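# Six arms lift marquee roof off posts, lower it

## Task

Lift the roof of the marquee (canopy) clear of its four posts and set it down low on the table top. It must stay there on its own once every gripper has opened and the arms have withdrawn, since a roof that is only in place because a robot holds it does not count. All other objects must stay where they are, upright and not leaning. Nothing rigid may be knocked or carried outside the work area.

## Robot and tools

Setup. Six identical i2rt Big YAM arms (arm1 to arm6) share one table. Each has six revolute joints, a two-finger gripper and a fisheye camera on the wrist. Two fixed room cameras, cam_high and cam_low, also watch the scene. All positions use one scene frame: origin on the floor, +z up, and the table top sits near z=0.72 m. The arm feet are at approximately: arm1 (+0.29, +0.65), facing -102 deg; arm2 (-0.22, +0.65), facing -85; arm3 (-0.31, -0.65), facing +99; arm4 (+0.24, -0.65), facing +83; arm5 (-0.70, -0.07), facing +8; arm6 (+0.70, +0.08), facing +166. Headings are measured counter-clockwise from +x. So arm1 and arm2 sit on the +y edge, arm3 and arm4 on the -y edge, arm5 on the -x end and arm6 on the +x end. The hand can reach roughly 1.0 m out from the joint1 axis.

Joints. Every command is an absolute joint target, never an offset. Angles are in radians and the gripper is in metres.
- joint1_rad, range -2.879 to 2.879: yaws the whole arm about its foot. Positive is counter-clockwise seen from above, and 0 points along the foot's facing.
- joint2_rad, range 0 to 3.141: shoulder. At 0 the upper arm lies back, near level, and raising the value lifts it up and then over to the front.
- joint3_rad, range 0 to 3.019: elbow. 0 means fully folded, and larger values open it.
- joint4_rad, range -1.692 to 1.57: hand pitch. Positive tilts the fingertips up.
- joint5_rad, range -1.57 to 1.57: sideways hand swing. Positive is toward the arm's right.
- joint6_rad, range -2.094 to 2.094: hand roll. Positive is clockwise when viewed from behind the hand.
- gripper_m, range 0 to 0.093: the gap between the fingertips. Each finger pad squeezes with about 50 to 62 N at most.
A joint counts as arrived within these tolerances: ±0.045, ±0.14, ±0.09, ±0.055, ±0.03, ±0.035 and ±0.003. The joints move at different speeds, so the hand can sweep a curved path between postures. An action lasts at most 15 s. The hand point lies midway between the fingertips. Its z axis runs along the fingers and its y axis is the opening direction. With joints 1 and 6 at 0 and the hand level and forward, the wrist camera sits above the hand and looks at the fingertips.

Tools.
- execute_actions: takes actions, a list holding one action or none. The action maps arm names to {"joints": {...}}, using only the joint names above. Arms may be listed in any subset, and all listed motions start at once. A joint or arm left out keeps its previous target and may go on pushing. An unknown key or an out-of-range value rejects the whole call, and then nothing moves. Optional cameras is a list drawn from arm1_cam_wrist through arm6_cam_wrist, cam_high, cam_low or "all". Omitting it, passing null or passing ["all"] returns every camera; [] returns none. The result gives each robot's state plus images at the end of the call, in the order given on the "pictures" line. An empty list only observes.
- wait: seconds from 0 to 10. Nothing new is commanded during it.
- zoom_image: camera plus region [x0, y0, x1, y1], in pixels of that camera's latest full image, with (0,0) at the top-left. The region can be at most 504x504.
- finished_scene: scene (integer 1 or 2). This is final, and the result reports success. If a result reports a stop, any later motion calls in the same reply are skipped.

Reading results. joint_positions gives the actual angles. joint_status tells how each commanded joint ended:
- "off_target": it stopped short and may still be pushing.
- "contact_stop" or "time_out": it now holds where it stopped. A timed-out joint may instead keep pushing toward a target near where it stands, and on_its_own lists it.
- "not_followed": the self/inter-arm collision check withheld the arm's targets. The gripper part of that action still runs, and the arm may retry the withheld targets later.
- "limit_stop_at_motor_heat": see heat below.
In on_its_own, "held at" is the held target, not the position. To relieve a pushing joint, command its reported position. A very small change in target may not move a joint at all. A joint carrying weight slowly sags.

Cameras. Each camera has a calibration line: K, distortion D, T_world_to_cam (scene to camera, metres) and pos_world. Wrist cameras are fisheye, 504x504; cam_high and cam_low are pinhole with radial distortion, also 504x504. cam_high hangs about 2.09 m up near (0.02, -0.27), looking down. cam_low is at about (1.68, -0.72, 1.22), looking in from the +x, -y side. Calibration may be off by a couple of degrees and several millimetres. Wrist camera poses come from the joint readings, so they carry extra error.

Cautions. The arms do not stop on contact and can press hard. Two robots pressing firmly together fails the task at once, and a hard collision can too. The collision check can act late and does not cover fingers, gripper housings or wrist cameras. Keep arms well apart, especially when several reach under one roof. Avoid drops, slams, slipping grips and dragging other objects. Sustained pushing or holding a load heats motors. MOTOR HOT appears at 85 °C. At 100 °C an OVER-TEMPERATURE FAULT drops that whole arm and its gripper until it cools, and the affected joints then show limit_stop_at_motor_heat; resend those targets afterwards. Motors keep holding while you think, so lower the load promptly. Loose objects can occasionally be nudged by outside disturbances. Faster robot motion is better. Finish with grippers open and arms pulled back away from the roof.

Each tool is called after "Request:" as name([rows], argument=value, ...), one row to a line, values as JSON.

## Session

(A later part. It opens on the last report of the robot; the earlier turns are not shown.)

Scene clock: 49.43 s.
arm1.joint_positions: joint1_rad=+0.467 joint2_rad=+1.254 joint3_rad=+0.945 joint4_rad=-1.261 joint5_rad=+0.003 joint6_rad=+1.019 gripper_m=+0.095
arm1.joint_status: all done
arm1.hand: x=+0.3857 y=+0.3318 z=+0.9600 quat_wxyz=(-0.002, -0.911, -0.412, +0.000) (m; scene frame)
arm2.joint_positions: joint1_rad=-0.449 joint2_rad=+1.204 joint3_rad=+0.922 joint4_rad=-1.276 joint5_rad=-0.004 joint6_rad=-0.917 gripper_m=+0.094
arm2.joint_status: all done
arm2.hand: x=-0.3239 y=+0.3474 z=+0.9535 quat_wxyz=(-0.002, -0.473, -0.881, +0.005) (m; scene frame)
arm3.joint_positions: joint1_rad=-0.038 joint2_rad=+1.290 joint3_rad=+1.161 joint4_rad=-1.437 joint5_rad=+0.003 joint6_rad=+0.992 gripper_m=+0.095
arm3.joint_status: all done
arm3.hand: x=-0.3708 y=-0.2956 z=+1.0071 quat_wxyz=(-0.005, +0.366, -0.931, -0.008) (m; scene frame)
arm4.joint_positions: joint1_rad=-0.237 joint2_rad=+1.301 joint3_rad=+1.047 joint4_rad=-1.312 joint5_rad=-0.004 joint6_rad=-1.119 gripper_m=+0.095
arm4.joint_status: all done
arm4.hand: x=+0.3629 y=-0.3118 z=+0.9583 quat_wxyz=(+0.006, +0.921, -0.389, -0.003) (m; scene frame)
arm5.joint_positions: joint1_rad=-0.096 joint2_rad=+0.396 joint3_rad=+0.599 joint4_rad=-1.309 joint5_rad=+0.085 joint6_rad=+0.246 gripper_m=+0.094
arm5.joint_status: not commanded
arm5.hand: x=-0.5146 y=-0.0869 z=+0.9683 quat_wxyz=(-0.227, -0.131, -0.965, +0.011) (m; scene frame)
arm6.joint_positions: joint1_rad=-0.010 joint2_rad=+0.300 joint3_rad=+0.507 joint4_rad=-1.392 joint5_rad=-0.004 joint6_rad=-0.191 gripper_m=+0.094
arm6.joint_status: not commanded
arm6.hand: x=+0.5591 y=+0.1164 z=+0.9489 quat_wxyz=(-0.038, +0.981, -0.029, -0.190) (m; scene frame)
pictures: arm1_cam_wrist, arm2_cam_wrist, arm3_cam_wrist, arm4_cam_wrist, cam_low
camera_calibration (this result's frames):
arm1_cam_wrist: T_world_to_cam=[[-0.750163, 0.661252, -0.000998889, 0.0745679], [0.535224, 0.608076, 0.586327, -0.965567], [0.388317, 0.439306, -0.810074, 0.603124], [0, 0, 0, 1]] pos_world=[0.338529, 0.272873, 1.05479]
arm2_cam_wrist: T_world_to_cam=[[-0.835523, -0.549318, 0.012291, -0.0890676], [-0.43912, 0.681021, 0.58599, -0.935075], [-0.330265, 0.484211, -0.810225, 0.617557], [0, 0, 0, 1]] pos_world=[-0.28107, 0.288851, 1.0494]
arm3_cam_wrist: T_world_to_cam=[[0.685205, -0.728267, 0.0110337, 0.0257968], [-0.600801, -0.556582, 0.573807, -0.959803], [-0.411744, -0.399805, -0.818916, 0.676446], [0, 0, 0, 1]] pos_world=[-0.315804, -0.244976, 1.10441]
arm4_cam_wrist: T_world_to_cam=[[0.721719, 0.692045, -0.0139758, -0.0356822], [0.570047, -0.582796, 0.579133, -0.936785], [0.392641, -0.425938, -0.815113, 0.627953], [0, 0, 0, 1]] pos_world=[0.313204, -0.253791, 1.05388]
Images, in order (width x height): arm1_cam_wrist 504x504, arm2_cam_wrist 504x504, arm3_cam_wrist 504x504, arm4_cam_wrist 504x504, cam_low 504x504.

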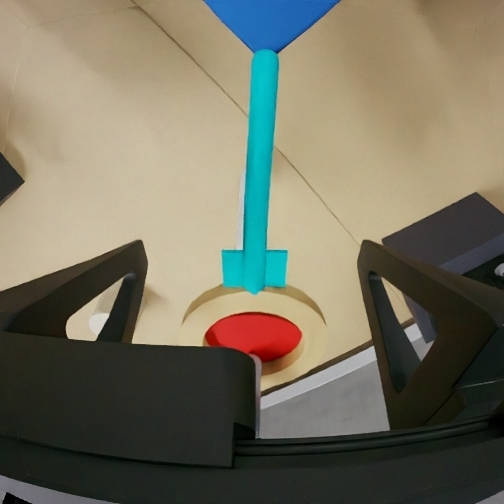

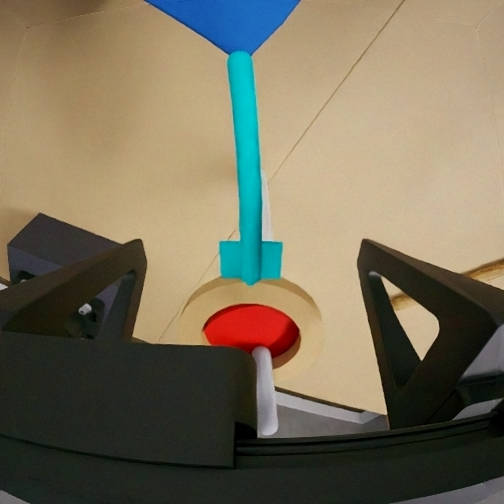

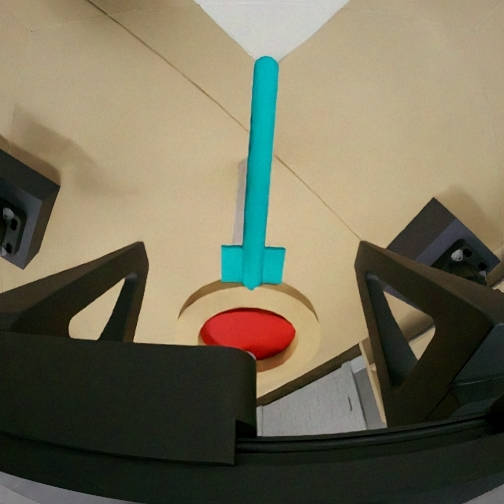

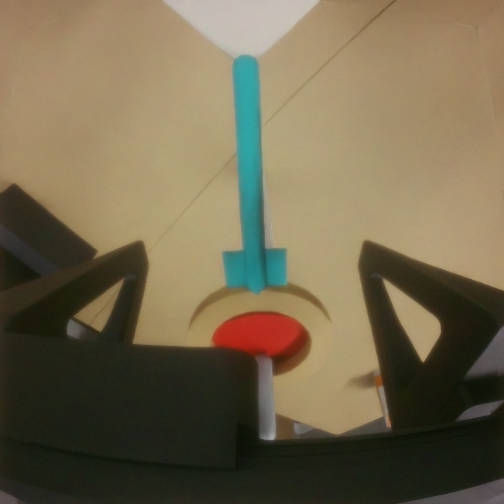

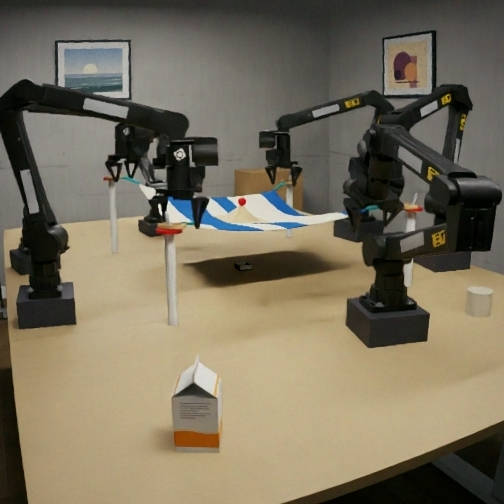

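Request:
execute_actions([
  {"arm1": {"joints": {"gripper_m": 0.0}}, "arm2": {"joints": {"gripper_m": 0.0}}, "arm3": {"joints": {"gripper_m": 0.0}}, "arm4": {"joints": {"gripper_m": 0.0}}},
], cameras=["arm1_cam_wrist", "arm2_cam_wrist", "arm3_cam_wrist", "arm4_cam_wrist", "cam_low"])

Scene clock: 50.60 s.
arm1.joint_positions: joint1_rad=+0.467 joint2_rad=+1.254 joint3_rad=+0.945 joint4_rad=-1.258 joint5_rad=+0.003 joint6_rad=+1.019 gripper_m=+0.022
arm1.joint_status: gripper_m off_target (ended at +0.022, target +0.000)
arm1.hand: x=+0.3858 y=+0.3312 z=+0.9600 quat_wxyz=(-0.003, -0.911, -0.412, +0.000) (m; scene frame)
arm2.joint_positions: joint1_rad=-0.449 joint2_rad=+1.204 joint3_rad=+0.922 joint4_rad=-1.275 joint5_rad=-0.004 joint6_rad=-0.917 gripper_m=+0.021
arm2.joint_status: gripper_m off_target (ended at +0.021, target +0.000)
arm2.hand: x=-0.3239 y=+0.3473 z=+0.9535 quat_wxyz=(-0.002, -0.473, -0.881, +0.005) (m; scene frame)
arm3.joint_positions: joint1_rad=-0.038 joint2_rad=+1.290 joint3_rad=+1.161 joint4_rad=-1.433 joint5_rad=+0.004 joint6_rad=+0.993 gripper_m=+0.022
arm3.joint_status: gripper_m off_target (ended at +0.022, target +0.000)
arm3.hand: x=-0.3708 y=-0.2949 z=+1.0071 quat_wxyz=(-0.006, +0.365, -0.931, -0.009) (m; scene frame)
arm4.joint_positions: joint1_rad=-0.237 joint2_rad=+1.301 joint3_rad=+1.047 joint4_rad=-1.310 joint5_rad=-0.004 joint6_rad=-1.120 gripper_m=+0.022
arm4.joint_status: gripper_m off_target (ended at +0.022, target +0.000)
arm4.hand: x=+0.3630 y=-0.3112 z=+0.9583 quat_wxyz=(+0.005, +0.921, -0.389, -0.003) (m; scene frame)
arm5.joint_positions: joint1_rad=-0.096 joint2_rad=+0.396 joint3_rad=+0.599 joint4_rad=-1.309 joint5_rad=+0.085 joint6_rad=+0.246 gripper_m=+0.094
arm5.joint_status: not commanded
arm5.hand: x=-0.5146 y=-0.0869 z=+0.9683 quat_wxyz=(-0.227, -0.131, -0.965, +0.011) (m; scene frame)
arm6.joint_positions: joint1_rad=-0.010 joint2_rad=+0.300 joint3_rad=+0.507 joint4_rad=-1.392 joint5_rad=-0.004 joint6_rad=-0.191 gripper_m=+0.094
arm6.joint_status: not commanded
arm6.hand: x=+0.5591 y=+0.1164 z=+0.9489 quat_wxyz=(-0.038, +0.981, -0.029, -0.190) (m; scene frame)
pictures: arm1_cam_wrist, arm2_cam_wrist, arm3_cam_wrist, arm4_cam_wrist, cam_low
camera_calibration (this result's frames):
arm1_cam_wrist: T_world_to_cam=[[-0.749903, 0.661542, -0.00274942, 0.076497], [0.535284, 0.609212, 0.585091, -0.964497], [0.388737, 0.43729, -0.810963, 0.604691], [0, 0, 0, 1]] pos_world=[0.338579, 0.272552, 1.05491]
arm2_cam_wrist: T_world_to_cam=[[-0.835312, -0.549633, 0.0125964, -0.0892553], [-0.439304, 0.681064, 0.585801, -0.934923], [-0.330555, 0.483793, -0.810357, 0.617768], [0, 0, 0, 1]] pos_world=[-0.281066, 0.288813, 1.04942]
arm3_cam_wrist: T_world_to_cam=[[0.684377, -0.729077, 0.00867956, 0.0282109], [-0.601342, -0.557661, 0.572191, -0.958322], [-0.412331, -0.396814, -0.820074, 0.678563], [0, 0, 0, 1]] pos_world=[-0.315793, -0.244588, 1.10457]
arm4_cam_wrist: T_world_to_cam=[[0.721468, 0.692345, -0.0119223, -0.0379702], [0.569817, -0.583827, 0.57832, -0.936041], [0.393437, -0.424033, -0.815723, 0.628987], [0, 0, 0, 1]] pos_world=[0.3133, -0.253487, 1.05396]
Images, in order (width x height): arm1_cam_wrist 504x504, arm2_cam_wrist 504x504, arm3_cam_wrist 504x504, arm4_cam_wrist 504x504, cam_low 504x504.

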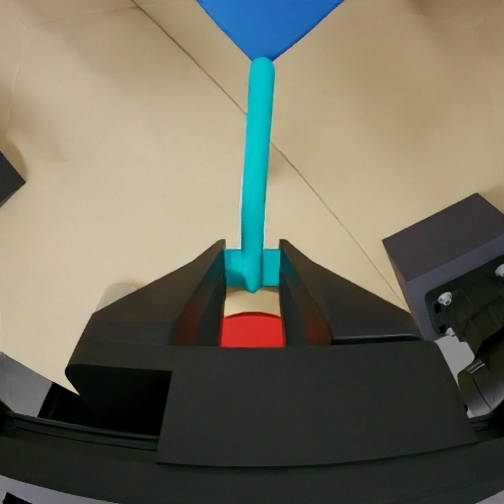

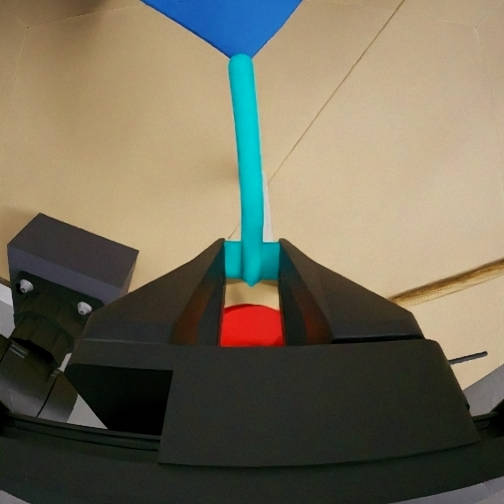

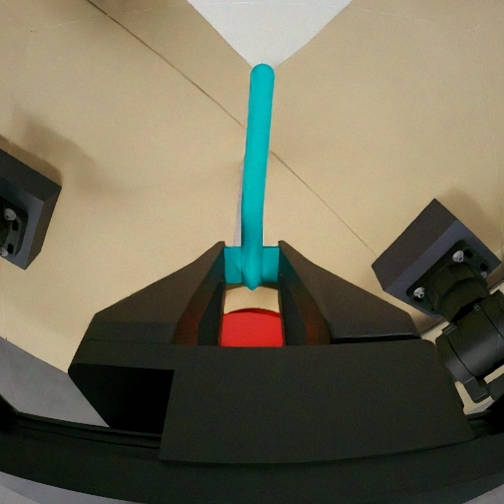

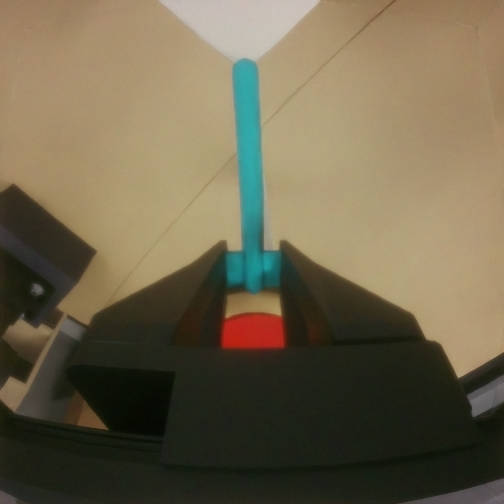

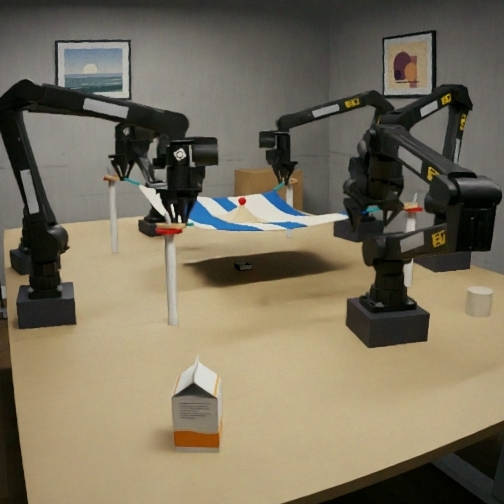

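Request:
execute_actions([
  {"arm1": {"joints": {"joint1_rad": 0.504, "joint2_rad": 1.22, "joint3_rad": 1.028, "joint4_rad": -1.342, "joint6_rad": 1.06}}, "arm2": {"joints": {"joint1_rad": -0.486, "joint2_rad": 1.176, "joint3_rad": 1.008, "joint4_rad": -1.369, "joint6_rad": -0.957}}},
], cameras=["arm1_cam_wrist", "arm2_cam_wrist", "cam_low", "cam_high"])

Scene clock: 53.87 s.
arm1.joint_positions: joint1_rad=+0.492 joint2_rad=+1.229 joint3_rad=+0.975 joint4_rad=-1.326 joint5_rad=+0.005 joint6_rad=+1.048 gripper_m=+0.022
arm1.joint_status: all done
arm1.hand: x=+0.3913 y=+0.3402 z=+0.9789 quat_wxyz=(+0.003, -0.912, -0.410, +0.000) (m; scene frame)
arm2.joint_positions: joint1_rad=-0.479 joint2_rad=+1.185 joint3_rad=+0.968 joint4_rad=-1.353 joint5_rad=-0.004 joint6_rad=-0.946 gripper_m=+0.021
arm2.joint_status: all done
arm2.hand: x=-0.3315 y=+0.3545 z=+0.9758 quat_wxyz=(-0.001, -0.474, -0.881, -0.001) (m; scene frame)
arm3.joint_positions: joint1_rad=-0.038 joint2_rad=+1.290 joint3_rad=+1.161 joint4_rad=-1.433 joint5_rad=+0.004 joint6_rad=+0.993 gripper_m=+0.022
arm3.joint_status: not commanded
arm3.hand: x=-0.3708 y=-0.2949 z=+1.0071 quat_wxyz=(-0.006, +0.365, -0.931, -0.009) (m; scene frame)
arm4.joint_positions: joint1_rad=-0.237 joint2_rad=+1.301 joint3_rad=+1.047 joint4_rad=-1.310 joint5_rad=-0.004 joint6_rad=-1.120 gripper_m=+0.022
arm4.joint_status: not commanded
arm4.hand: x=+0.3630 y=-0.3112 z=+0.9583 quat_wxyz=(+0.005, +0.921, -0.389, -0.003) (m; scene frame)
arm5.joint_positions: joint1_rad=-0.096 joint2_rad=+0.396 joint3_rad=+0.599 joint4_rad=-1.309 joint5_rad=+0.085 joint6_rad=+0.246 gripper_m=+0.094
arm5.joint_status: not commanded
arm5.hand: x=-0.5146 y=-0.0869 z=+0.9683 quat_wxyz=(-0.227, -0.131, -0.965, +0.011) (m; scene frame)
arm6.joint_positions: joint1_rad=-0.010 joint2_rad=+0.300 joint3_rad=+0.507 joint4_rad=-1.392 joint5_rad=-0.004 joint6_rad=-0.191 gripper_m=+0.094
arm6.joint_status: not commanded
arm6.hand: x=+0.5591 y=+0.1164 z=+0.9489 quat_wxyz=(-0.038, +0.981, -0.029, -0.190) (m; scene frame)
pictures: arm1_cam_wrist, arm2_cam_wrist, cam_high, cam_low
camera_calibration (this result's frames):
arm1_cam_wrist: T_world_to_cam=[[-0.747391, 0.664327, 0.00879188, 0.0615452], [0.540681, 0.600488, 0.589133, -0.987021], [0.386097, 0.445066, -0.807988, 0.609415], [0, 0, 0, 1]] pos_world=[0.344369, 0.280579, 1.07335]
arm2_cam_wrist: T_world_to_cam=[[-0.835983, -0.548752, 0.00211965, -0.0821702], [-0.441057, 0.674206, 0.59238, -0.96078], [-0.326499, 0.494285, -0.805656, 0.6229], [0, 0, 0, 1]] pos_world=[-0.289076, 0.294783, 1.07116]
Images, in order (width x height): arm1_cam_wrist 504x504, arm2_cam_wrist 504x504, cam_high 504x504, cam_low 504x504.

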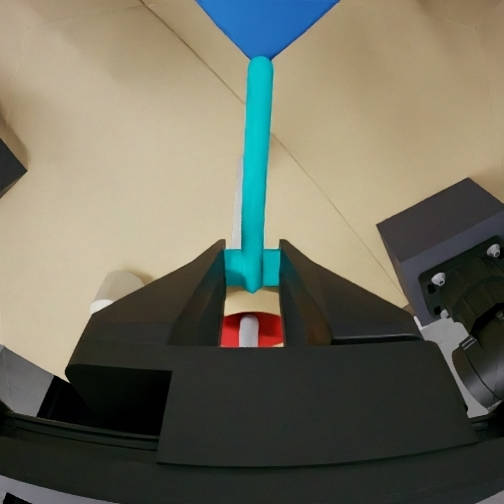

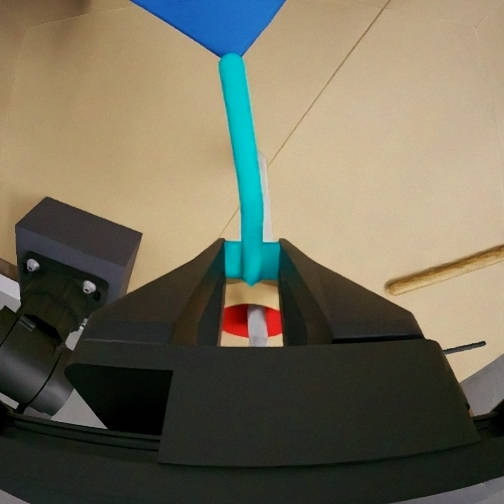

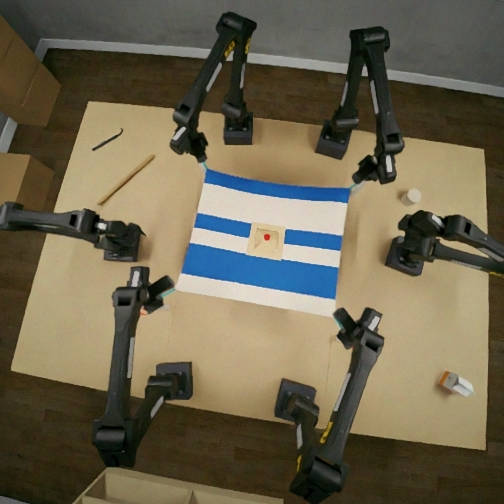

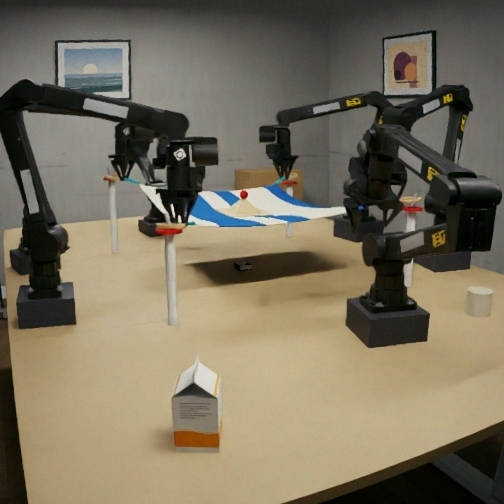

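Request:
execute_actions([
  {"arm1": {"joints": {"joint1_rad": 0.52, "joint2_rad": 1.19, "joint3_rad": 1.103, "joint4_rad": -1.438, "joint6_rad": 1.073}}, "arm2": {"joints": {"joint1_rad": -0.497, "joint2_rad": 1.146, "joint3_rad": 1.077, "joint4_rad": -1.466, "joint6_rad": -0.969}}},
], cameras=["arm1_cam_wrist", "arm2_cam_wrist", "cam_low"])

Request:
zoom_image(camera="cam_low", region=[240, 130, 440, 250])

Scene clock: 55.60 s.
arm1.joint_positions: joint1_rad=+0.506 joint2_rad=+1.192 joint3_rad=+1.056 joint4_rad=-1.422 joint5_rad=+0.005 joint6_rad=+1.062 gripper_m=+0.022
arm1.joint_status: all done
arm1.hand: x=+0.3952 y=+0.3413 z=+1.0204 quat_wxyz=(-0.008, -0.912, -0.410, +0.001) (m; scene frame)
arm2.joint_positions: joint1_rad=-0.485 joint2_rad=+1.150 joint3_rad=+1.040 joint4_rad=-1.449 joint5_rad=-0.004 joint6_rad=-0.959 gripper_m=+0.021
arm2.joint_status: all done
arm2.hand: x=-0.3320 y=+0.3586 z=+1.0134 quat_wxyz=(-0.002, -0.471, -0.882, +0.004) (m; scene frame)
arm3.joint_positions: joint1_rad=-0.038 joint2_rad=+1.290 joint3_rad=+1.161 joint4_rad=-1.433 joint5_rad=+0.004 joint6_rad=+0.993 gripper_m=+0.022
arm3.joint_status: not commanded
arm3.hand: x=-0.3708 y=-0.2949 z=+1.0071 quat_wxyz=(-0.006, +0.365, -0.931, -0.009) (m; scene frame)
arm4.joint_positions: joint1_rad=-0.237 joint2_rad=+1.301 joint3_rad=+1.047 joint4_rad=-1.310 joint5_rad=-0.004 joint6_rad=-1.120 gripper_m=+0.022
arm4.joint_status: not commanded
arm4.hand: x=+0.3630 y=-0.3112 z=+0.9583 quat_wxyz=(+0.005, +0.921, -0.389, -0.003) (m; scene frame)
arm5.joint_positions: joint1_rad=-0.096 joint2_rad=+0.396 joint3_rad=+0.599 joint4_rad=-1.309 joint5_rad=+0.085 joint6_rad=+0.246 gripper_m=+0.094
arm5.joint_status: not commanded
arm5.hand: x=-0.5146 y=-0.0869 z=+0.9683 quat_wxyz=(-0.227, -0.131, -0.965, +0.011) (m; scene frame)
arm6.joint_positions: joint1_rad=-0.010 joint2_rad=+0.300 joint3_rad=+0.507 joint4_rad=-1.392 joint5_rad=-0.004 joint6_rad=-0.191 gripper_m=+0.094
arm6.joint_status: not commanded
arm6.hand: x=+0.5591 y=+0.1164 z=+0.9489 quat_wxyz=(-0.038, +0.981, -0.029, -0.190) (m; scene frame)
pictures: arm1_cam_wrist, arm2_cam_wrist, cam_low
camera_calibration (this result's frames):
arm1_cam_wrist: T_world_to_cam=[[-0.747326, 0.664377, -0.0103427, 0.0828492], [0.536743, 0.612786, 0.580001, -1.00762], [0.391677, 0.427898, -0.81455, 0.651224], [0, 0, 0, 1]] pos_world=[0.347681, 0.283757, 1.11573]
arm2_cam_wrist: T_world_to_cam=[[-0.832582, -0.55379, 0.0111808, -0.0866909], [-0.442822, 0.677605, 0.587163, -0.982541], [-0.332741, 0.48391, -0.809392, 0.656363], [0, 0, 0, 1]] pos_world=[-0.288869, 0.300146, 1.10914]
Images, in order (width x height): arm1_cam_wrist 504x504, arm2_cam_wrist 504x504, cam_low 504x504.

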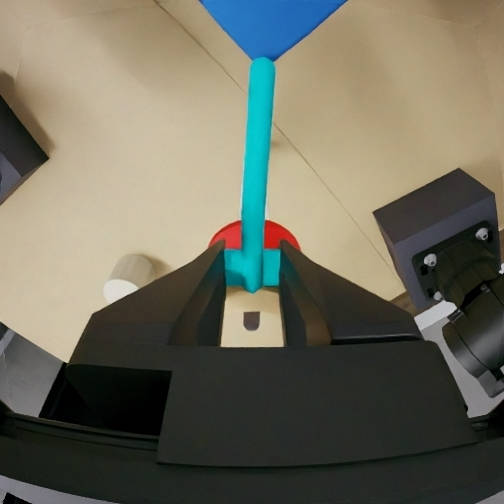

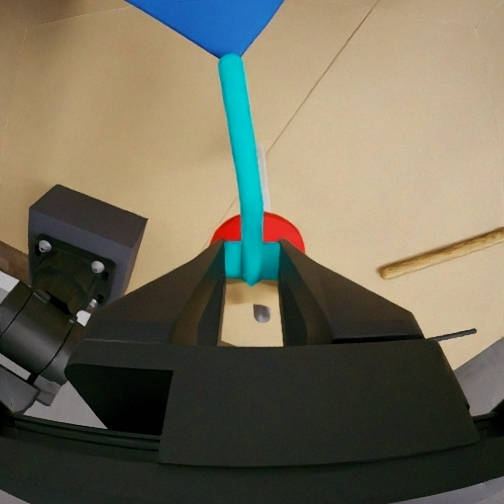

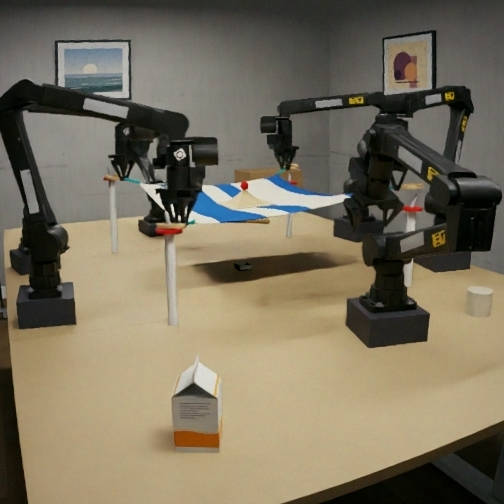

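Region (240, 130, 440, 250) of cam_low's 504x504 image, scaled by 2.520, with more detail than that image has; it fills the top 302 rows of this view, and the rest is white.

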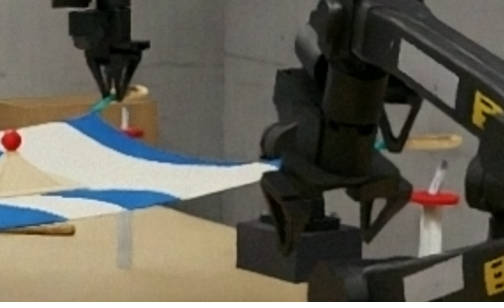

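Request:
execute_actions([
  {"arm1": {"joints": {"joint1_rad": 0.45, "joint2_rad": 1.24, "joint3_rad": 1.25}}, "arm2": {"joints": {"joint1_rad": -0.43, "joint2_rad": 1.2, "joint3_rad": 1.228}}, "arm3": {"joints": {"joint1_rad": 0.0, "joint2_rad": 1.265, "joint3_rad": 1.249, "joint4_rad": -1.519, "joint6_rad": 1.032}}, "arm4": {"joints": {"joint1_rad": -0.279, "joint2_rad": 1.268, "joint3_rad": 1.139, "joint4_rad": -1.396, "joint6_rad": -1.161}}},
], cameras=["arm3_cam_wrist", "arm4_cam_wrist", "cam_low"])

Scene clock: 58.00 s.
arm1.joint_positions: joint1_rad=+0.444 joint2_rad=+1.246 joint3_rad=+1.200 joint4_rad=-1.426 joint5_rad=+0.005 joint6_rad=+1.062 gripper_m=+0.022
arm1.joint_status: all done
arm1.hand: x=+0.3878 y=+0.2925 z=+1.0592 quat_wxyz=(-0.050, -0.923, -0.381, +0.006) (m; scene frame)
arm2.joint_positions: joint1_rad=-0.428 joint2_rad=+1.197 joint3_rad=+1.191 joint4_rad=-1.454 joint5_rad=-0.004 joint6_rad=-0.959 gripper_m=+0.021
arm2.joint_status: all done
arm2.hand: x=-0.3286 y=+0.3105 z=+1.0583 quat_wxyz=(-0.009, -0.445, -0.894, +0.053) (m; scene frame)
arm3.joint_positions: joint1_rad=-0.015 joint2_rad=+1.275 joint3_rad=+1.197 joint4_rad=-1.499 joint5_rad=+0.006 joint6_rad=+1.024 gripper_m=+0.022
arm3.joint_status: all done
arm3.hand: x=-0.3772 y=-0.3037 z=+1.0256 quat_wxyz=(-0.005, +0.362, -0.932, -0.002) (m; scene frame)
arm4.joint_positions: joint1_rad=-0.268 joint2_rad=+1.281 joint3_rad=+1.074 joint4_rad=-1.379 joint5_rad=-0.004 joint6_rad=-1.153 gripper_m=+0.022
arm4.joint_status: all done
arm4.hand: x=+0.3705 y=-0.3231 z=+0.9754 quat_wxyz=(+0.015, +0.921, -0.389, -0.002) (m; scene frame)
arm5.joint_positions: joint1_rad=-0.096 joint2_rad=+0.396 joint3_rad=+0.599 joint4_rad=-1.309 joint5_rad=+0.085 joint6_rad=+0.246 gripper_m=+0.094
arm5.joint_status: not commanded
arm5.hand: x=-0.5146 y=-0.0869 z=+0.9683 quat_wxyz=(-0.227, -0.131, -0.965, +0.011) (m; scene frame)
arm6.joint_positions: joint1_rad=-0.010 joint2_rad=+0.300 joint3_rad=+0.507 joint4_rad=-1.392 joint5_rad=-0.004 joint6_rad=-0.191 gripper_m=+0.094
arm6.joint_status: not commanded
arm6.hand: x=+0.5591 y=+0.1164 z=+0.9489 quat_wxyz=(-0.038, +0.981, -0.029, -0.190) (m; scene frame)
pictures: arm3_cam_wrist, arm4_cam_wrist, cam_low
camera_calibration (this result's frames):
arm3_cam_wrist: T_world_to_cam=[[0.678103, -0.734637, 0.0220251, 0.00821921], [-0.608545, -0.544406, 0.577317, -0.98161], [-0.412128, -0.404884, -0.816223, 0.681307], [0, 0, 0, 1]] pos_world=[-0.322142, -0.252506, 1.12262]
arm4_cam_wrist: T_world_to_cam=[[0.720226, 0.693039, -0.0311579, -0.0155144], [0.575187, -0.571435, 0.585339, -0.96194], [0.387858, -0.439498, -0.81019, 0.626642], [0, 0, 0, 1]] pos_world=[0.321421, -0.263526, 1.07028]
Images, in order (width x height): arm3_cam_wrist 504x504, arm4_cam_wrist 504x504, cam_low 504x504.

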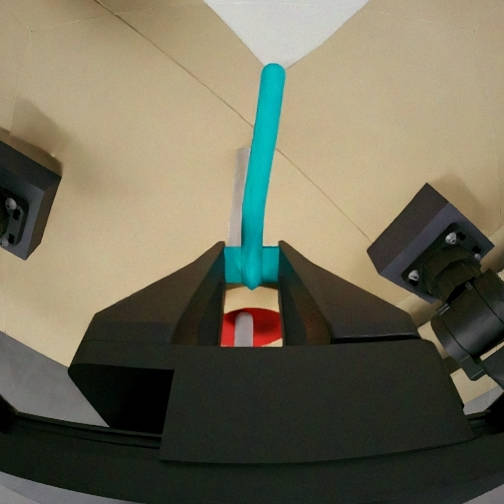

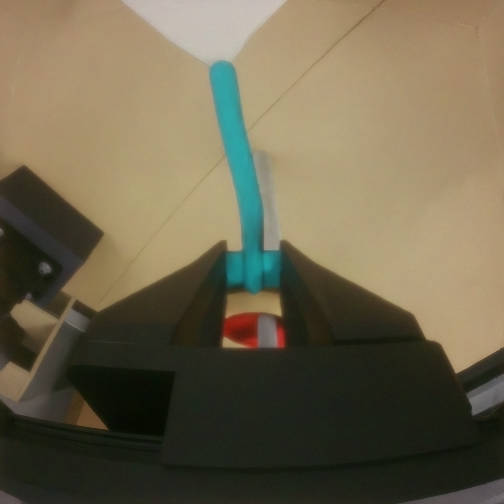

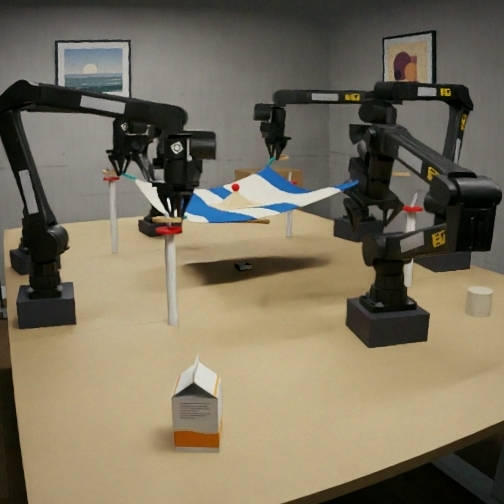

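Request:
execute_actions([
  {"arm3": {"joints": {"joint1_rad": 0.012, "joint2_rad": 1.252, "joint3_rad": 1.35, "joint4_rad": -1.628}}, "arm4": {"joints": {"joint1_rad": -0.287, "joint2_rad": 1.241, "joint3_rad": 1.23, "joint4_rad": -1.504}}},
], cameras=["arm3_cam_wrist", "arm4_cam_wrist", "cam_low"])

Request:
zoom_image(camera="cam_low", region=[90, 130, 290, 250])

Scene clock: 60.77 s.
arm1.joint_positions: joint1_rad=+0.444 joint2_rad=+1.246 joint3_rad=+1.200 joint4_rad=-1.426 joint5_rad=+0.005 joint6_rad=+1.062 gripper_m=+0.022
arm1.joint_status: not commanded
arm1.hand: x=+0.3878 y=+0.2925 z=+1.0592 quat_wxyz=(-0.050, -0.923, -0.381, +0.006) (m; scene frame)
arm2.joint_positions: joint1_rad=-0.428 joint2_rad=+1.197 joint3_rad=+1.191 joint4_rad=-1.454 joint5_rad=-0.004 joint6_rad=-0.959 gripper_m=+0.021
arm2.joint_status: not commanded
arm2.hand: x=-0.3286 y=+0.3105 z=+1.0583 quat_wxyz=(-0.009, -0.445, -0.894, +0.053) (m; scene frame)
arm3.joint_positions: joint1_rad=-0.005 joint2_rad=+1.254 joint3_rad=+1.303 joint4_rad=-1.608 joint5_rad=+0.006 joint6_rad=+1.024 gripper_m=+0.022
arm3.joint_status: all done
arm3.hand: x=-0.3802 y=-0.3077 z=+1.0731 quat_wxyz=(-0.007, +0.366, -0.931, -0.011) (m; scene frame)
arm4.joint_positions: joint1_rad=-0.273 joint2_rad=+1.244 joint3_rad=+1.174 joint4_rad=-1.487 joint5_rad=-0.004 joint6_rad=-1.153 gripper_m=+0.022
arm4.joint_status: all done
arm4.hand: x=+0.3723 y=-0.3230 z=+1.0249 quat_wxyz=(+0.002, +0.921, -0.390, -0.003) (m; scene frame)
arm5.joint_positions: joint1_rad=-0.096 joint2_rad=+0.396 joint3_rad=+0.599 joint4_rad=-1.309 joint5_rad=+0.085 joint6_rad=+0.246 gripper_m=+0.094
arm5.joint_status: not commanded
arm5.hand: x=-0.5146 y=-0.0869 z=+0.9683 quat_wxyz=(-0.227, -0.131, -0.965, +0.011) (m; scene frame)
arm6.joint_positions: joint1_rad=-0.010 joint2_rad=+0.300 joint3_rad=+0.507 joint4_rad=-1.392 joint5_rad=-0.004 joint6_rad=-0.191 gripper_m=+0.094
arm6.joint_status: not commanded
arm6.hand: x=+0.5591 y=+0.1164 z=+0.9489 quat_wxyz=(-0.038, +0.981, -0.029, -0.190) (m; scene frame)
pictures: arm3_cam_wrist, arm4_cam_wrist, cam_low
camera_calibration (this result's frames):
arm3_cam_wrist: T_world_to_cam=[[0.685188, -0.728337, 0.00653525, 0.0275121], [-0.601238, -0.56051, 0.569509, -1.00687], [-0.411131, -0.394151, -0.821959, 0.727097], [0, 0, 0, 1]] pos_world=[-0.325287, -0.257737, 1.17089]
arm4_cam_wrist: T_world_to_cam=[[0.723341, 0.690464, -0.00610479, -0.0429929], [0.566746, -0.588634, 0.576463, -0.985219], [0.394434, -0.420439, -0.817101, 0.67686], [0, 0, 0, 1]] pos_world=[0.322491, -0.26567, 1.12074]
Images, in order (width x height): arm3_cam_wrist 504x504, arm4_cam_wrist 504x504, cam_low 504x504.

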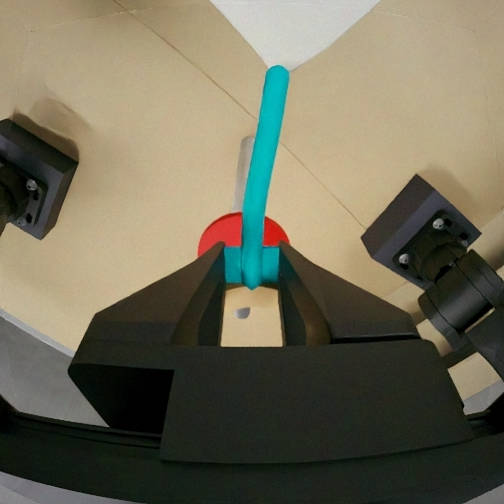

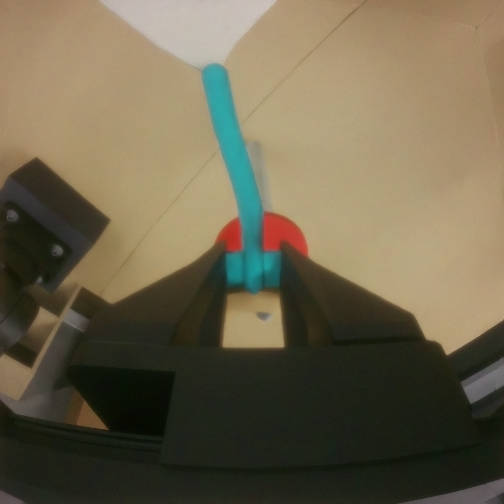

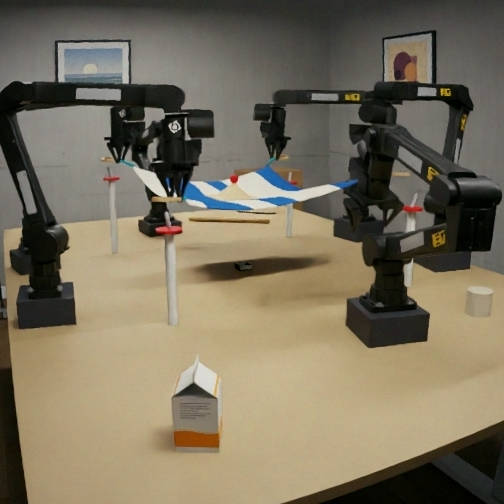

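Region (90, 130, 290, 250) of cam_low's 504x504 image, scaled by 2.520, with more detail than that image has; it fills the top 302 rows of this view, and the rest is white.

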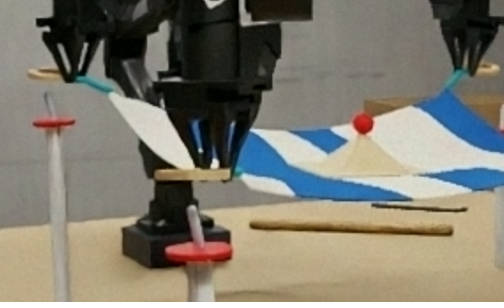

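Request:
execute_actions([
  {"arm1": {"joints": {"joint1_rad": 0.18, "joint2_rad": 1.605, "joint3_rad": 1.636, "joint4_rad": -1.56, "joint6_rad": 0.728}}, "arm2": {"joints": {"joint1_rad": -0.142, "joint2_rad": 1.563, "joint3_rad": 1.612, "joint4_rad": -1.587, "joint6_rad": -0.607}}, "arm3": {"joints": {"joint1_rad": -0.325, "joint2_rad": 1.03, "joint4_rad": -1.68, "joint6_rad": 0.7}}, "arm4": {"joints": {"joint1_rad": -0.008, "joint2_rad": 1.02, "joint4_rad": -1.68, "joint6_rad": -0.89}}},
], cameras=["cam_high", "cam_low"])

Scene clock: 64.00 s.
arm1.joint_positions: joint1_rad=+0.173 joint2_rad=+1.621 joint3_rad=+1.574 joint4_rad=-1.547 joint5_rad=+0.004 joint6_rad=+0.740 gripper_m=+0.022
arm1.joint_status: all done
arm1.hand: x=+0.2889 y=+0.1658 z=+1.0519 quat_wxyz=(+0.010, -0.914, -0.405, -0.005) (m; scene frame)
arm2.joint_positions: joint1_rad=-0.136 joint2_rad=+1.567 joint3_rad=+1.565 joint4_rad=-1.572 joint5_rad=-0.002 joint6_rad=-0.618 gripper_m=+0.021
arm2.joint_status: all done
arm2.hand: x=-0.2289 y=+0.1799 z=+1.0594 quat_wxyz=(+0.001, -0.467, -0.884, -0.003) (m; scene frame)
arm3.joint_positions: joint1_rad=-0.324 joint2_rad=+1.031 joint3_rad=+1.307 joint4_rad=-1.665 joint5_rad=+0.004 joint6_rad=+0.709 gripper_m=+0.022
arm3.joint_status: all done
arm3.hand: x=-0.2750 y=-0.3592 z=+1.1411 quat_wxyz=(-0.048, +0.362, -0.927, -0.085) (m; scene frame)
arm4.joint_positions: joint1_rad=-0.013 joint2_rad=+1.017 joint3_rad=+1.174 joint4_rad=-1.666 joint5_rad=-0.003 joint6_rad=-0.898 gripper_m=+0.022
arm4.joint_status: all done
arm4.hand: x=+0.2759 y=-0.3748 z=+1.0905 quat_wxyz=(-0.021, +0.921, -0.388, -0.010) (m; scene frame)
arm5.joint_positions: joint1_rad=-0.096 joint2_rad=+0.396 joint3_rad=+0.599 joint4_rad=-1.309 joint5_rad=+0.085 joint6_rad=+0.246 gripper_m=+0.094
arm5.joint_status: not commanded
arm5.hand: x=-0.5146 y=-0.0869 z=+0.9683 quat_wxyz=(-0.227, -0.131, -0.965, +0.011) (m; scene frame)
arm6.joint_positions: joint1_rad=-0.010 joint2_rad=+0.300 joint3_rad=+0.507 joint4_rad=-1.392 joint5_rad=-0.004 joint6_rad=-0.191 gripper_m=+0.094
arm6.joint_status: not commanded
arm6.hand: x=+0.5591 y=+0.1164 z=+0.9489 quat_wxyz=(-0.038, +0.981, -0.029, -0.190) (m; scene frame)
pictures: cam_high, cam_low
Images, in order (width x height): cam_high 504x504, cam_low 504x504.

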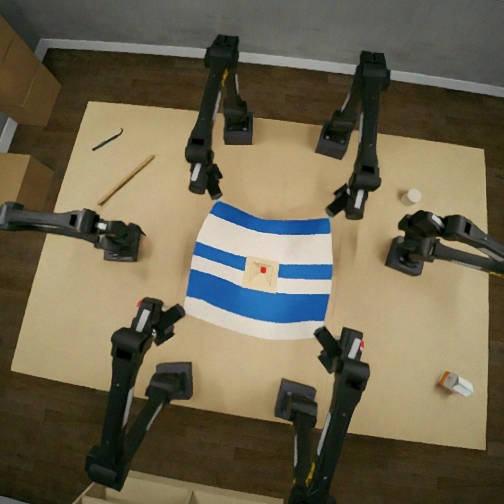

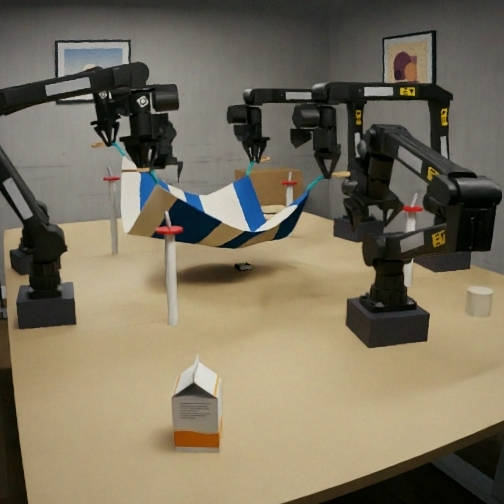

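Request:
execute_actions([
  {"arm1": {"joints": {"joint3_rad": 1.44, "joint4_rad": -1.373}}, "arm2": {"joints": {"joint2_rad": 1.57, "joint3_rad": 1.425, "joint4_rad": -1.4}}, "arm3": {"joints": {"joint2_rad": 1.025, "joint3_rad": 0.935, "joint4_rad": -1.468}}, "arm4": {"joints": {"joint2_rad": 0.958, "joint3_rad": 0.903, "joint4_rad": -1.498}}},
], cameras=["cam_high", "cam_low"])

Scene clock: 66.47 s.
arm1.joint_positions: joint1_rad=+0.173 joint2_rad=+1.611 joint3_rad=+1.435 joint4_rad=-1.385 joint5_rad=+0.004 joint6_rad=+0.740 gripper_m=+0.022
arm1.joint_status: all done
arm1.hand: x=+0.2891 y=+0.1666 z=+1.0036 quat_wxyz=(-0.005, -0.914, -0.405, +0.002) (m; scene frame)
arm2.joint_positions: joint1_rad=-0.136 joint2_rad=+1.566 joint3_rad=+1.417 joint4_rad=-1.414 joint5_rad=-0.002 joint6_rad=-0.618 gripper_m=+0.021
arm2.joint_status: all done
arm2.hand: x=-0.2289 y=+0.1820 z=+1.0038 quat_wxyz=(-0.002, -0.467, -0.884, +0.002) (m; scene frame)
arm3.joint_positions: joint1_rad=-0.324 joint2_rad=+1.029 joint3_rad=+0.941 joint4_rad=-1.485 joint5_rad=+0.004 joint6_rad=+0.708 gripper_m=+0.022
arm3.joint_status: all done
arm3.hand: x=-0.2785 y=-0.3899 z=+0.9985 quat_wxyz=(-0.005, +0.364, -0.931, -0.004) (m; scene frame)
arm4.joint_positions: joint1_rad=-0.013 joint2_rad=+0.961 joint3_rad=+0.904 joint4_rad=-1.516 joint5_rad=-0.003 joint6_rad=-0.898 gripper_m=+0.022
arm4.joint_status: all done
arm4.hand: x=+0.2714 y=-0.4073 z=+1.0006 quat_wxyz=(+0.010, +0.922, -0.388, -0.002) (m; scene frame)
arm5.joint_positions: joint1_rad=-0.096 joint2_rad=+0.396 joint3_rad=+0.599 joint4_rad=-1.309 joint5_rad=+0.085 joint6_rad=+0.246 gripper_m=+0.094
arm5.joint_status: not commanded
arm5.hand: x=-0.5146 y=-0.0869 z=+0.9683 quat_wxyz=(-0.227, -0.131, -0.965, +0.011) (m; scene frame)
arm6.joint_positions: joint1_rad=-0.010 joint2_rad=+0.300 joint3_rad=+0.507 joint4_rad=-1.392 joint5_rad=-0.004 joint6_rad=-0.191 gripper_m=+0.094
arm6.joint_status: not commanded
arm6.hand: x=+0.5591 y=+0.1164 z=+0.9489 quat_wxyz=(-0.038, +0.981, -0.029, -0.190) (m; scene frame)
pictures: cam_high, cam_low
Images, in order (width x height): cam_high 504x504, cam_low 504x504.

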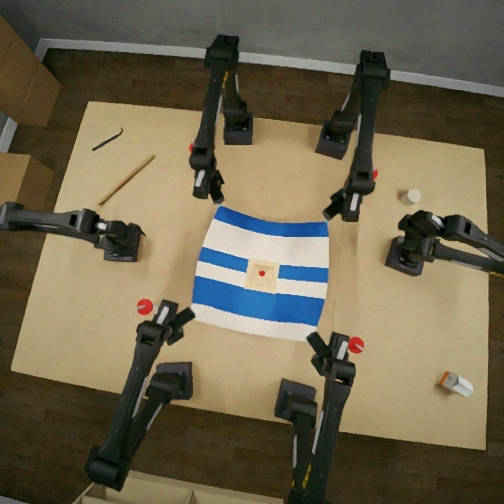

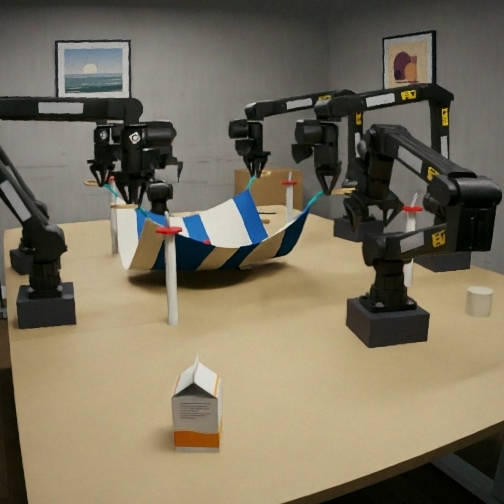

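Request:
execute_actions([
  {"arm1": {"joints": {"joint1_rad": 0.224, "joint2_rad": 1.675, "joint3_rad": 1.15, "joint4_rad": -1.025, "joint6_rad": 0.78}}, "arm2": {"joints": {"joint1_rad": -0.193, "joint2_rad": 1.628, "joint3_rad": 1.127, "joint4_rad": -1.049, "joint6_rad": -0.665}}, "arm3": {"joints": {"joint1_rad": -0.305, "joint2_rad": 1.056, "joint3_rad": 0.604, "joint4_rad": -1.105}}, "arm4": {"joints": {"joint1_rad": -0.059, "joint2_rad": 0.995, "joint3_rad": 0.566, "joint4_rad": -1.126, "joint6_rad": -0.945}}},
], cameras=["cam_low"])

Request:
execute_actions([
  {"arm1": {"joints": {"joint1_rad": 0.272, "joint2_rad": 1.862, "joint3_rad": 0.99, "joint4_rad": -0.675, "joint6_rad": 0.828}}, "arm2": {"joints": {"joint1_rad": -0.243, "joint2_rad": 1.81, "joint3_rad": 0.955, "joint4_rad": -0.692, "joint6_rad": -0.715}}, "arm3": {"joints": {"joint1_rad": -0.295, "joint2_rad": 1.32, "joint3_rad": 0.356, "joint4_rad": -0.588, "joint6_rad": 0.74}}, "arm4": {"joints": {"joint1_rad": -0.113, "joint2_rad": 1.278, "joint3_rad": 0.314, "joint4_rad": -0.586, "joint6_rad": -0.998}}},
], cameras=["cam_high", "cam_low"])

Scene clock: 71.07 s.
arm1.joint_positions: joint1_rad=+0.226 joint2_rad=+1.690 joint3_rad=+1.142 joint4_rad=-1.036 joint5_rad=+0.003 joint6_rad=+0.768 gripper_m=+0.022
arm1.joint_status: all done
arm1.hand: x=+0.3142 y=+0.1938 z=+0.8639 quat_wxyz=(+0.005, -0.909, -0.416, -0.003) (m; scene frame)
arm2.joint_positions: joint1_rad=-0.197 joint2_rad=+1.630 joint3_rad=+1.118 joint4_rad=-1.063 joint5_rad=-0.002 joint6_rad=-0.654 gripper_m=+0.021
arm2.joint_status: all done
arm2.hand: x=-0.2556 y=+0.2072 z=+0.8685 quat_wxyz=(+0.001, -0.478, -0.878, -0.003) (m; scene frame)
arm3.joint_positions: joint1_rad=-0.315 joint2_rad=+1.054 joint3_rad=+0.609 joint4_rad=-1.123 joint5_rad=+0.004 joint6_rad=+0.708 gripper_m=+0.022
arm3.joint_status: all done
arm3.hand: x=-0.2834 y=-0.4131 z=+0.8708 quat_wxyz=(-0.006, +0.369, -0.930, -0.006) (m; scene frame)
arm4.joint_positions: joint1_rad=-0.050 joint2_rad=+0.993 joint3_rad=+0.570 joint4_rad=-1.144 joint5_rad=-0.003 joint6_rad=-0.937 gripper_m=+0.022
arm4.joint_status: all done
arm4.hand: x=+0.2762 y=-0.4305 z=+0.8711 quat_wxyz=(+0.007, +0.922, -0.388, -0.002) (m; scene frame)
arm5.joint_positions: joint1_rad=-0.096 joint2_rad=+0.396 joint3_rad=+0.599 joint4_rad=-1.309 joint5_rad=+0.085 joint6_rad=+0.246 gripper_m=+0.094
arm5.joint_status: not commanded
arm5.hand: x=-0.5146 y=-0.0869 z=+0.9683 quat_wxyz=(-0.227, -0.131, -0.965, +0.011) (m; scene frame)
arm6.joint_positions: joint1_rad=-0.010 joint2_rad=+0.300 joint3_rad=+0.507 joint4_rad=-1.392 joint5_rad=-0.004 joint6_rad=-0.191 gripper_m=+0.094
arm6.joint_status: not commanded
arm6.hand: x=+0.5591 y=+0.1164 z=+0.9489 quat_wxyz=(-0.038, +0.981, -0.029, -0.190) (m; scene frame)
pictures: cam_low
Images, in order (width x height): cam_low 504x504.

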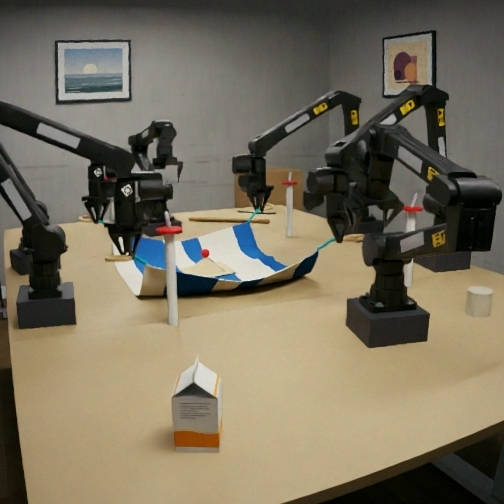

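Scene clock: 72.30 s.
arm1.joint_positions: joint1_rad=+0.273 joint2_rad=+1.869 joint3_rad=+0.982 joint4_rad=-0.685 joint5_rad=+0.003 joint6_rad=+0.816 gripper_m=+0.022
arm1.joint_status: all done
arm1.hand: x=+0.3345 y=+0.2132 z=+0.7408 quat_wxyz=(+0.000, -0.909, -0.416, -0.001) (m; scene frame)
arm2.joint_positions: joint1_rad=-0.245 joint2_rad=+1.824 joint3_rad=+0.943 joint4_rad=-0.706 joint5_rad=-0.002 joint6_rad=-0.704 gripper_m=+0.021
arm2.joint_status: all done
arm2.hand: x=-0.2741 y=+0.2320 z=+0.7367 quat_wxyz=(+0.003, -0.477, -0.879, -0.009) (m; scene frame)
arm3.joint_positions: joint1_rad=-0.305 joint2_rad=+1.327 joint3_rad=+0.360 joint4_rad=-0.606 joint5_rad=+0.003 joint6_rad=+0.731 gripper_m=+0.022
arm3.joint_status: all done
arm3.hand: x=-0.2884 y=-0.4382 z=+0.7413 quat_wxyz=(-0.004, +0.363, -0.932, -0.004) (m; scene frame)
arm4.joint_positions: joint1_rad=-0.106 joint2_rad=+1.280 joint3_rad=+0.318 joint4_rad=-0.604 joint5_rad=-0.003 joint6_rad=-0.989 gripper_m=+0.022
arm4.joint_status: all done
arm4.hand: x=+0.2822 y=-0.4577 z=+0.7428 quat_wxyz=(+0.006, +0.921, -0.389, -0.002) (m; scene frame)
arm5.joint_positions: joint1_rad=-0.096 joint2_rad=+0.396 joint3_rad=+0.599 joint4_rad=-1.309 joint5_rad=+0.085 joint6_rad=+0.246 gripper_m=+0.094
arm5.joint_status: not commanded
arm5.hand: x=-0.5146 y=-0.0869 z=+0.9683 quat_wxyz=(-0.227, -0.131, -0.965, +0.011) (m; scene frame)
arm6.joint_positions: joint1_rad=-0.010 joint2_rad=+0.300 joint3_rad=+0.507 joint4_rad=-1.392 joint5_rad=-0.004 joint6_rad=-0.191 gripper_m=+0.094
arm6.joint_status: not commanded
arm6.hand: x=+0.5591 y=+0.1164 z=+0.9489 quat_wxyz=(-0.038, +0.981, -0.029, -0.190) (m; scene frame)
pictures: cam_high, cam_low
Images, in order (width x height): cam_high 504x504, cam_low 504x504.

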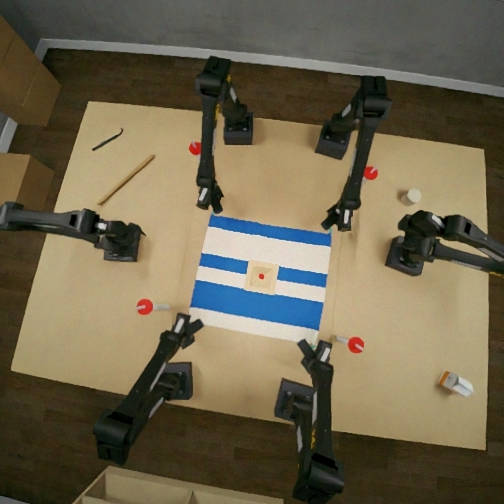

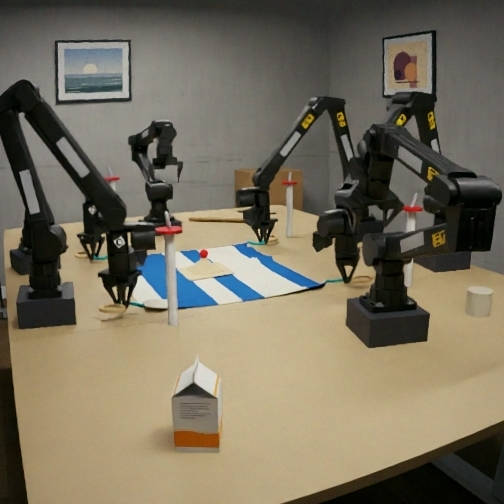

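Request:
zoom_image(camera="cam_low", region=[70, 230, 390, 330])

Region (70, 230, 390, 330) of cam_low's 504x504 image, scaled by 1.575, with more detail than that image has; it fills the top 158 rows of this view, and the rest is white.

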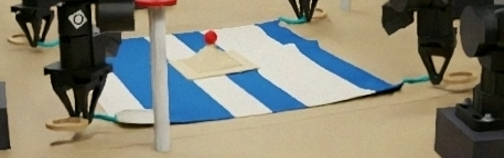

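Request:
execute_actions([
  {"arm1": {"joints": {"joint2_rad": 1.88}}, "arm3": {"joints": {"joint2_rad": 1.358, "joint4_rad": -0.56}}, "arm4": {"joints": {"joint2_rad": 1.322, "joint4_rad": -0.55}}},
], cameras=[])

Scene clock: 73.47 s.
arm1.joint_positions: joint1_rad=+0.273 joint2_rad=+1.869 joint3_rad=+0.982 joint4_rad=-0.685 joint5_rad=+0.003 joint6_rad=+0.816 gripper_m=+0.022
arm1.joint_status: all done
arm1.hand: x=+0.3345 y=+0.2132 z=+0.7408 quat_wxyz=(+0.000, -0.909, -0.416, -0.001) (m; scene frame)
arm2.joint_positions: joint1_rad=-0.245 joint2_rad=+1.824 joint3_rad=+0.943 joint4_rad=-0.706 joint5_rad=-0.002 joint6_rad=-0.704 gripper_m=+0.021
arm2.joint_status: not commanded
arm2.hand: x=-0.2741 y=+0.2320 z=+0.7367 quat_wxyz=(+0.003, -0.477, -0.879, -0.009) (m; scene frame)
arm3.joint_positions: joint1_rad=-0.305 joint2_rad=+1.348 joint3_rad=+0.360 joint4_rad=-0.579 joint5_rad=+0.003 joint6_rad=+0.731 gripper_m=+0.022
arm3.joint_status: all done
arm3.hand: x=-0.2881 y=-0.4352 z=+0.7372 quat_wxyz=(-0.005, +0.363, -0.932, -0.006) (m; scene frame)
arm4.joint_positions: joint1_rad=-0.106 joint2_rad=+1.317 joint3_rad=+0.318 joint4_rad=-0.568 joint5_rad=-0.003 joint6_rad=-0.989 gripper_m=+0.022
arm4.joint_status: all done
arm4.hand: x=+0.2827 y=-0.4557 z=+0.7362 quat_wxyz=(+0.007, +0.921, -0.389, -0.002) (m; scene frame)
arm5.joint_positions: joint1_rad=-0.096 joint2_rad=+0.396 joint3_rad=+0.599 joint4_rad=-1.309 joint5_rad=+0.085 joint6_rad=+0.246 gripper_m=+0.094
arm5.joint_status: not commanded
arm5.hand: x=-0.5146 y=-0.0869 z=+0.9683 quat_wxyz=(-0.227, -0.131, -0.965, +0.011) (m; scene frame)
arm6.joint_positions: joint1_rad=-0.010 joint2_rad=+0.300 joint3_rad=+0.507 joint4_rad=-1.392 joint5_rad=-0.004 joint6_rad=-0.191 gripper_m=+0.094
arm6.joint_status: not commanded
arm6.hand: x=+0.5591 y=+0.1164 z=+0.9489 quat_wxyz=(-0.038, +0.981, -0.029, -0.190) (m; scene frame)
pictures: none
No camera images: the call's "cameras" was empty. Leave "cameras" out to get every camera's image.


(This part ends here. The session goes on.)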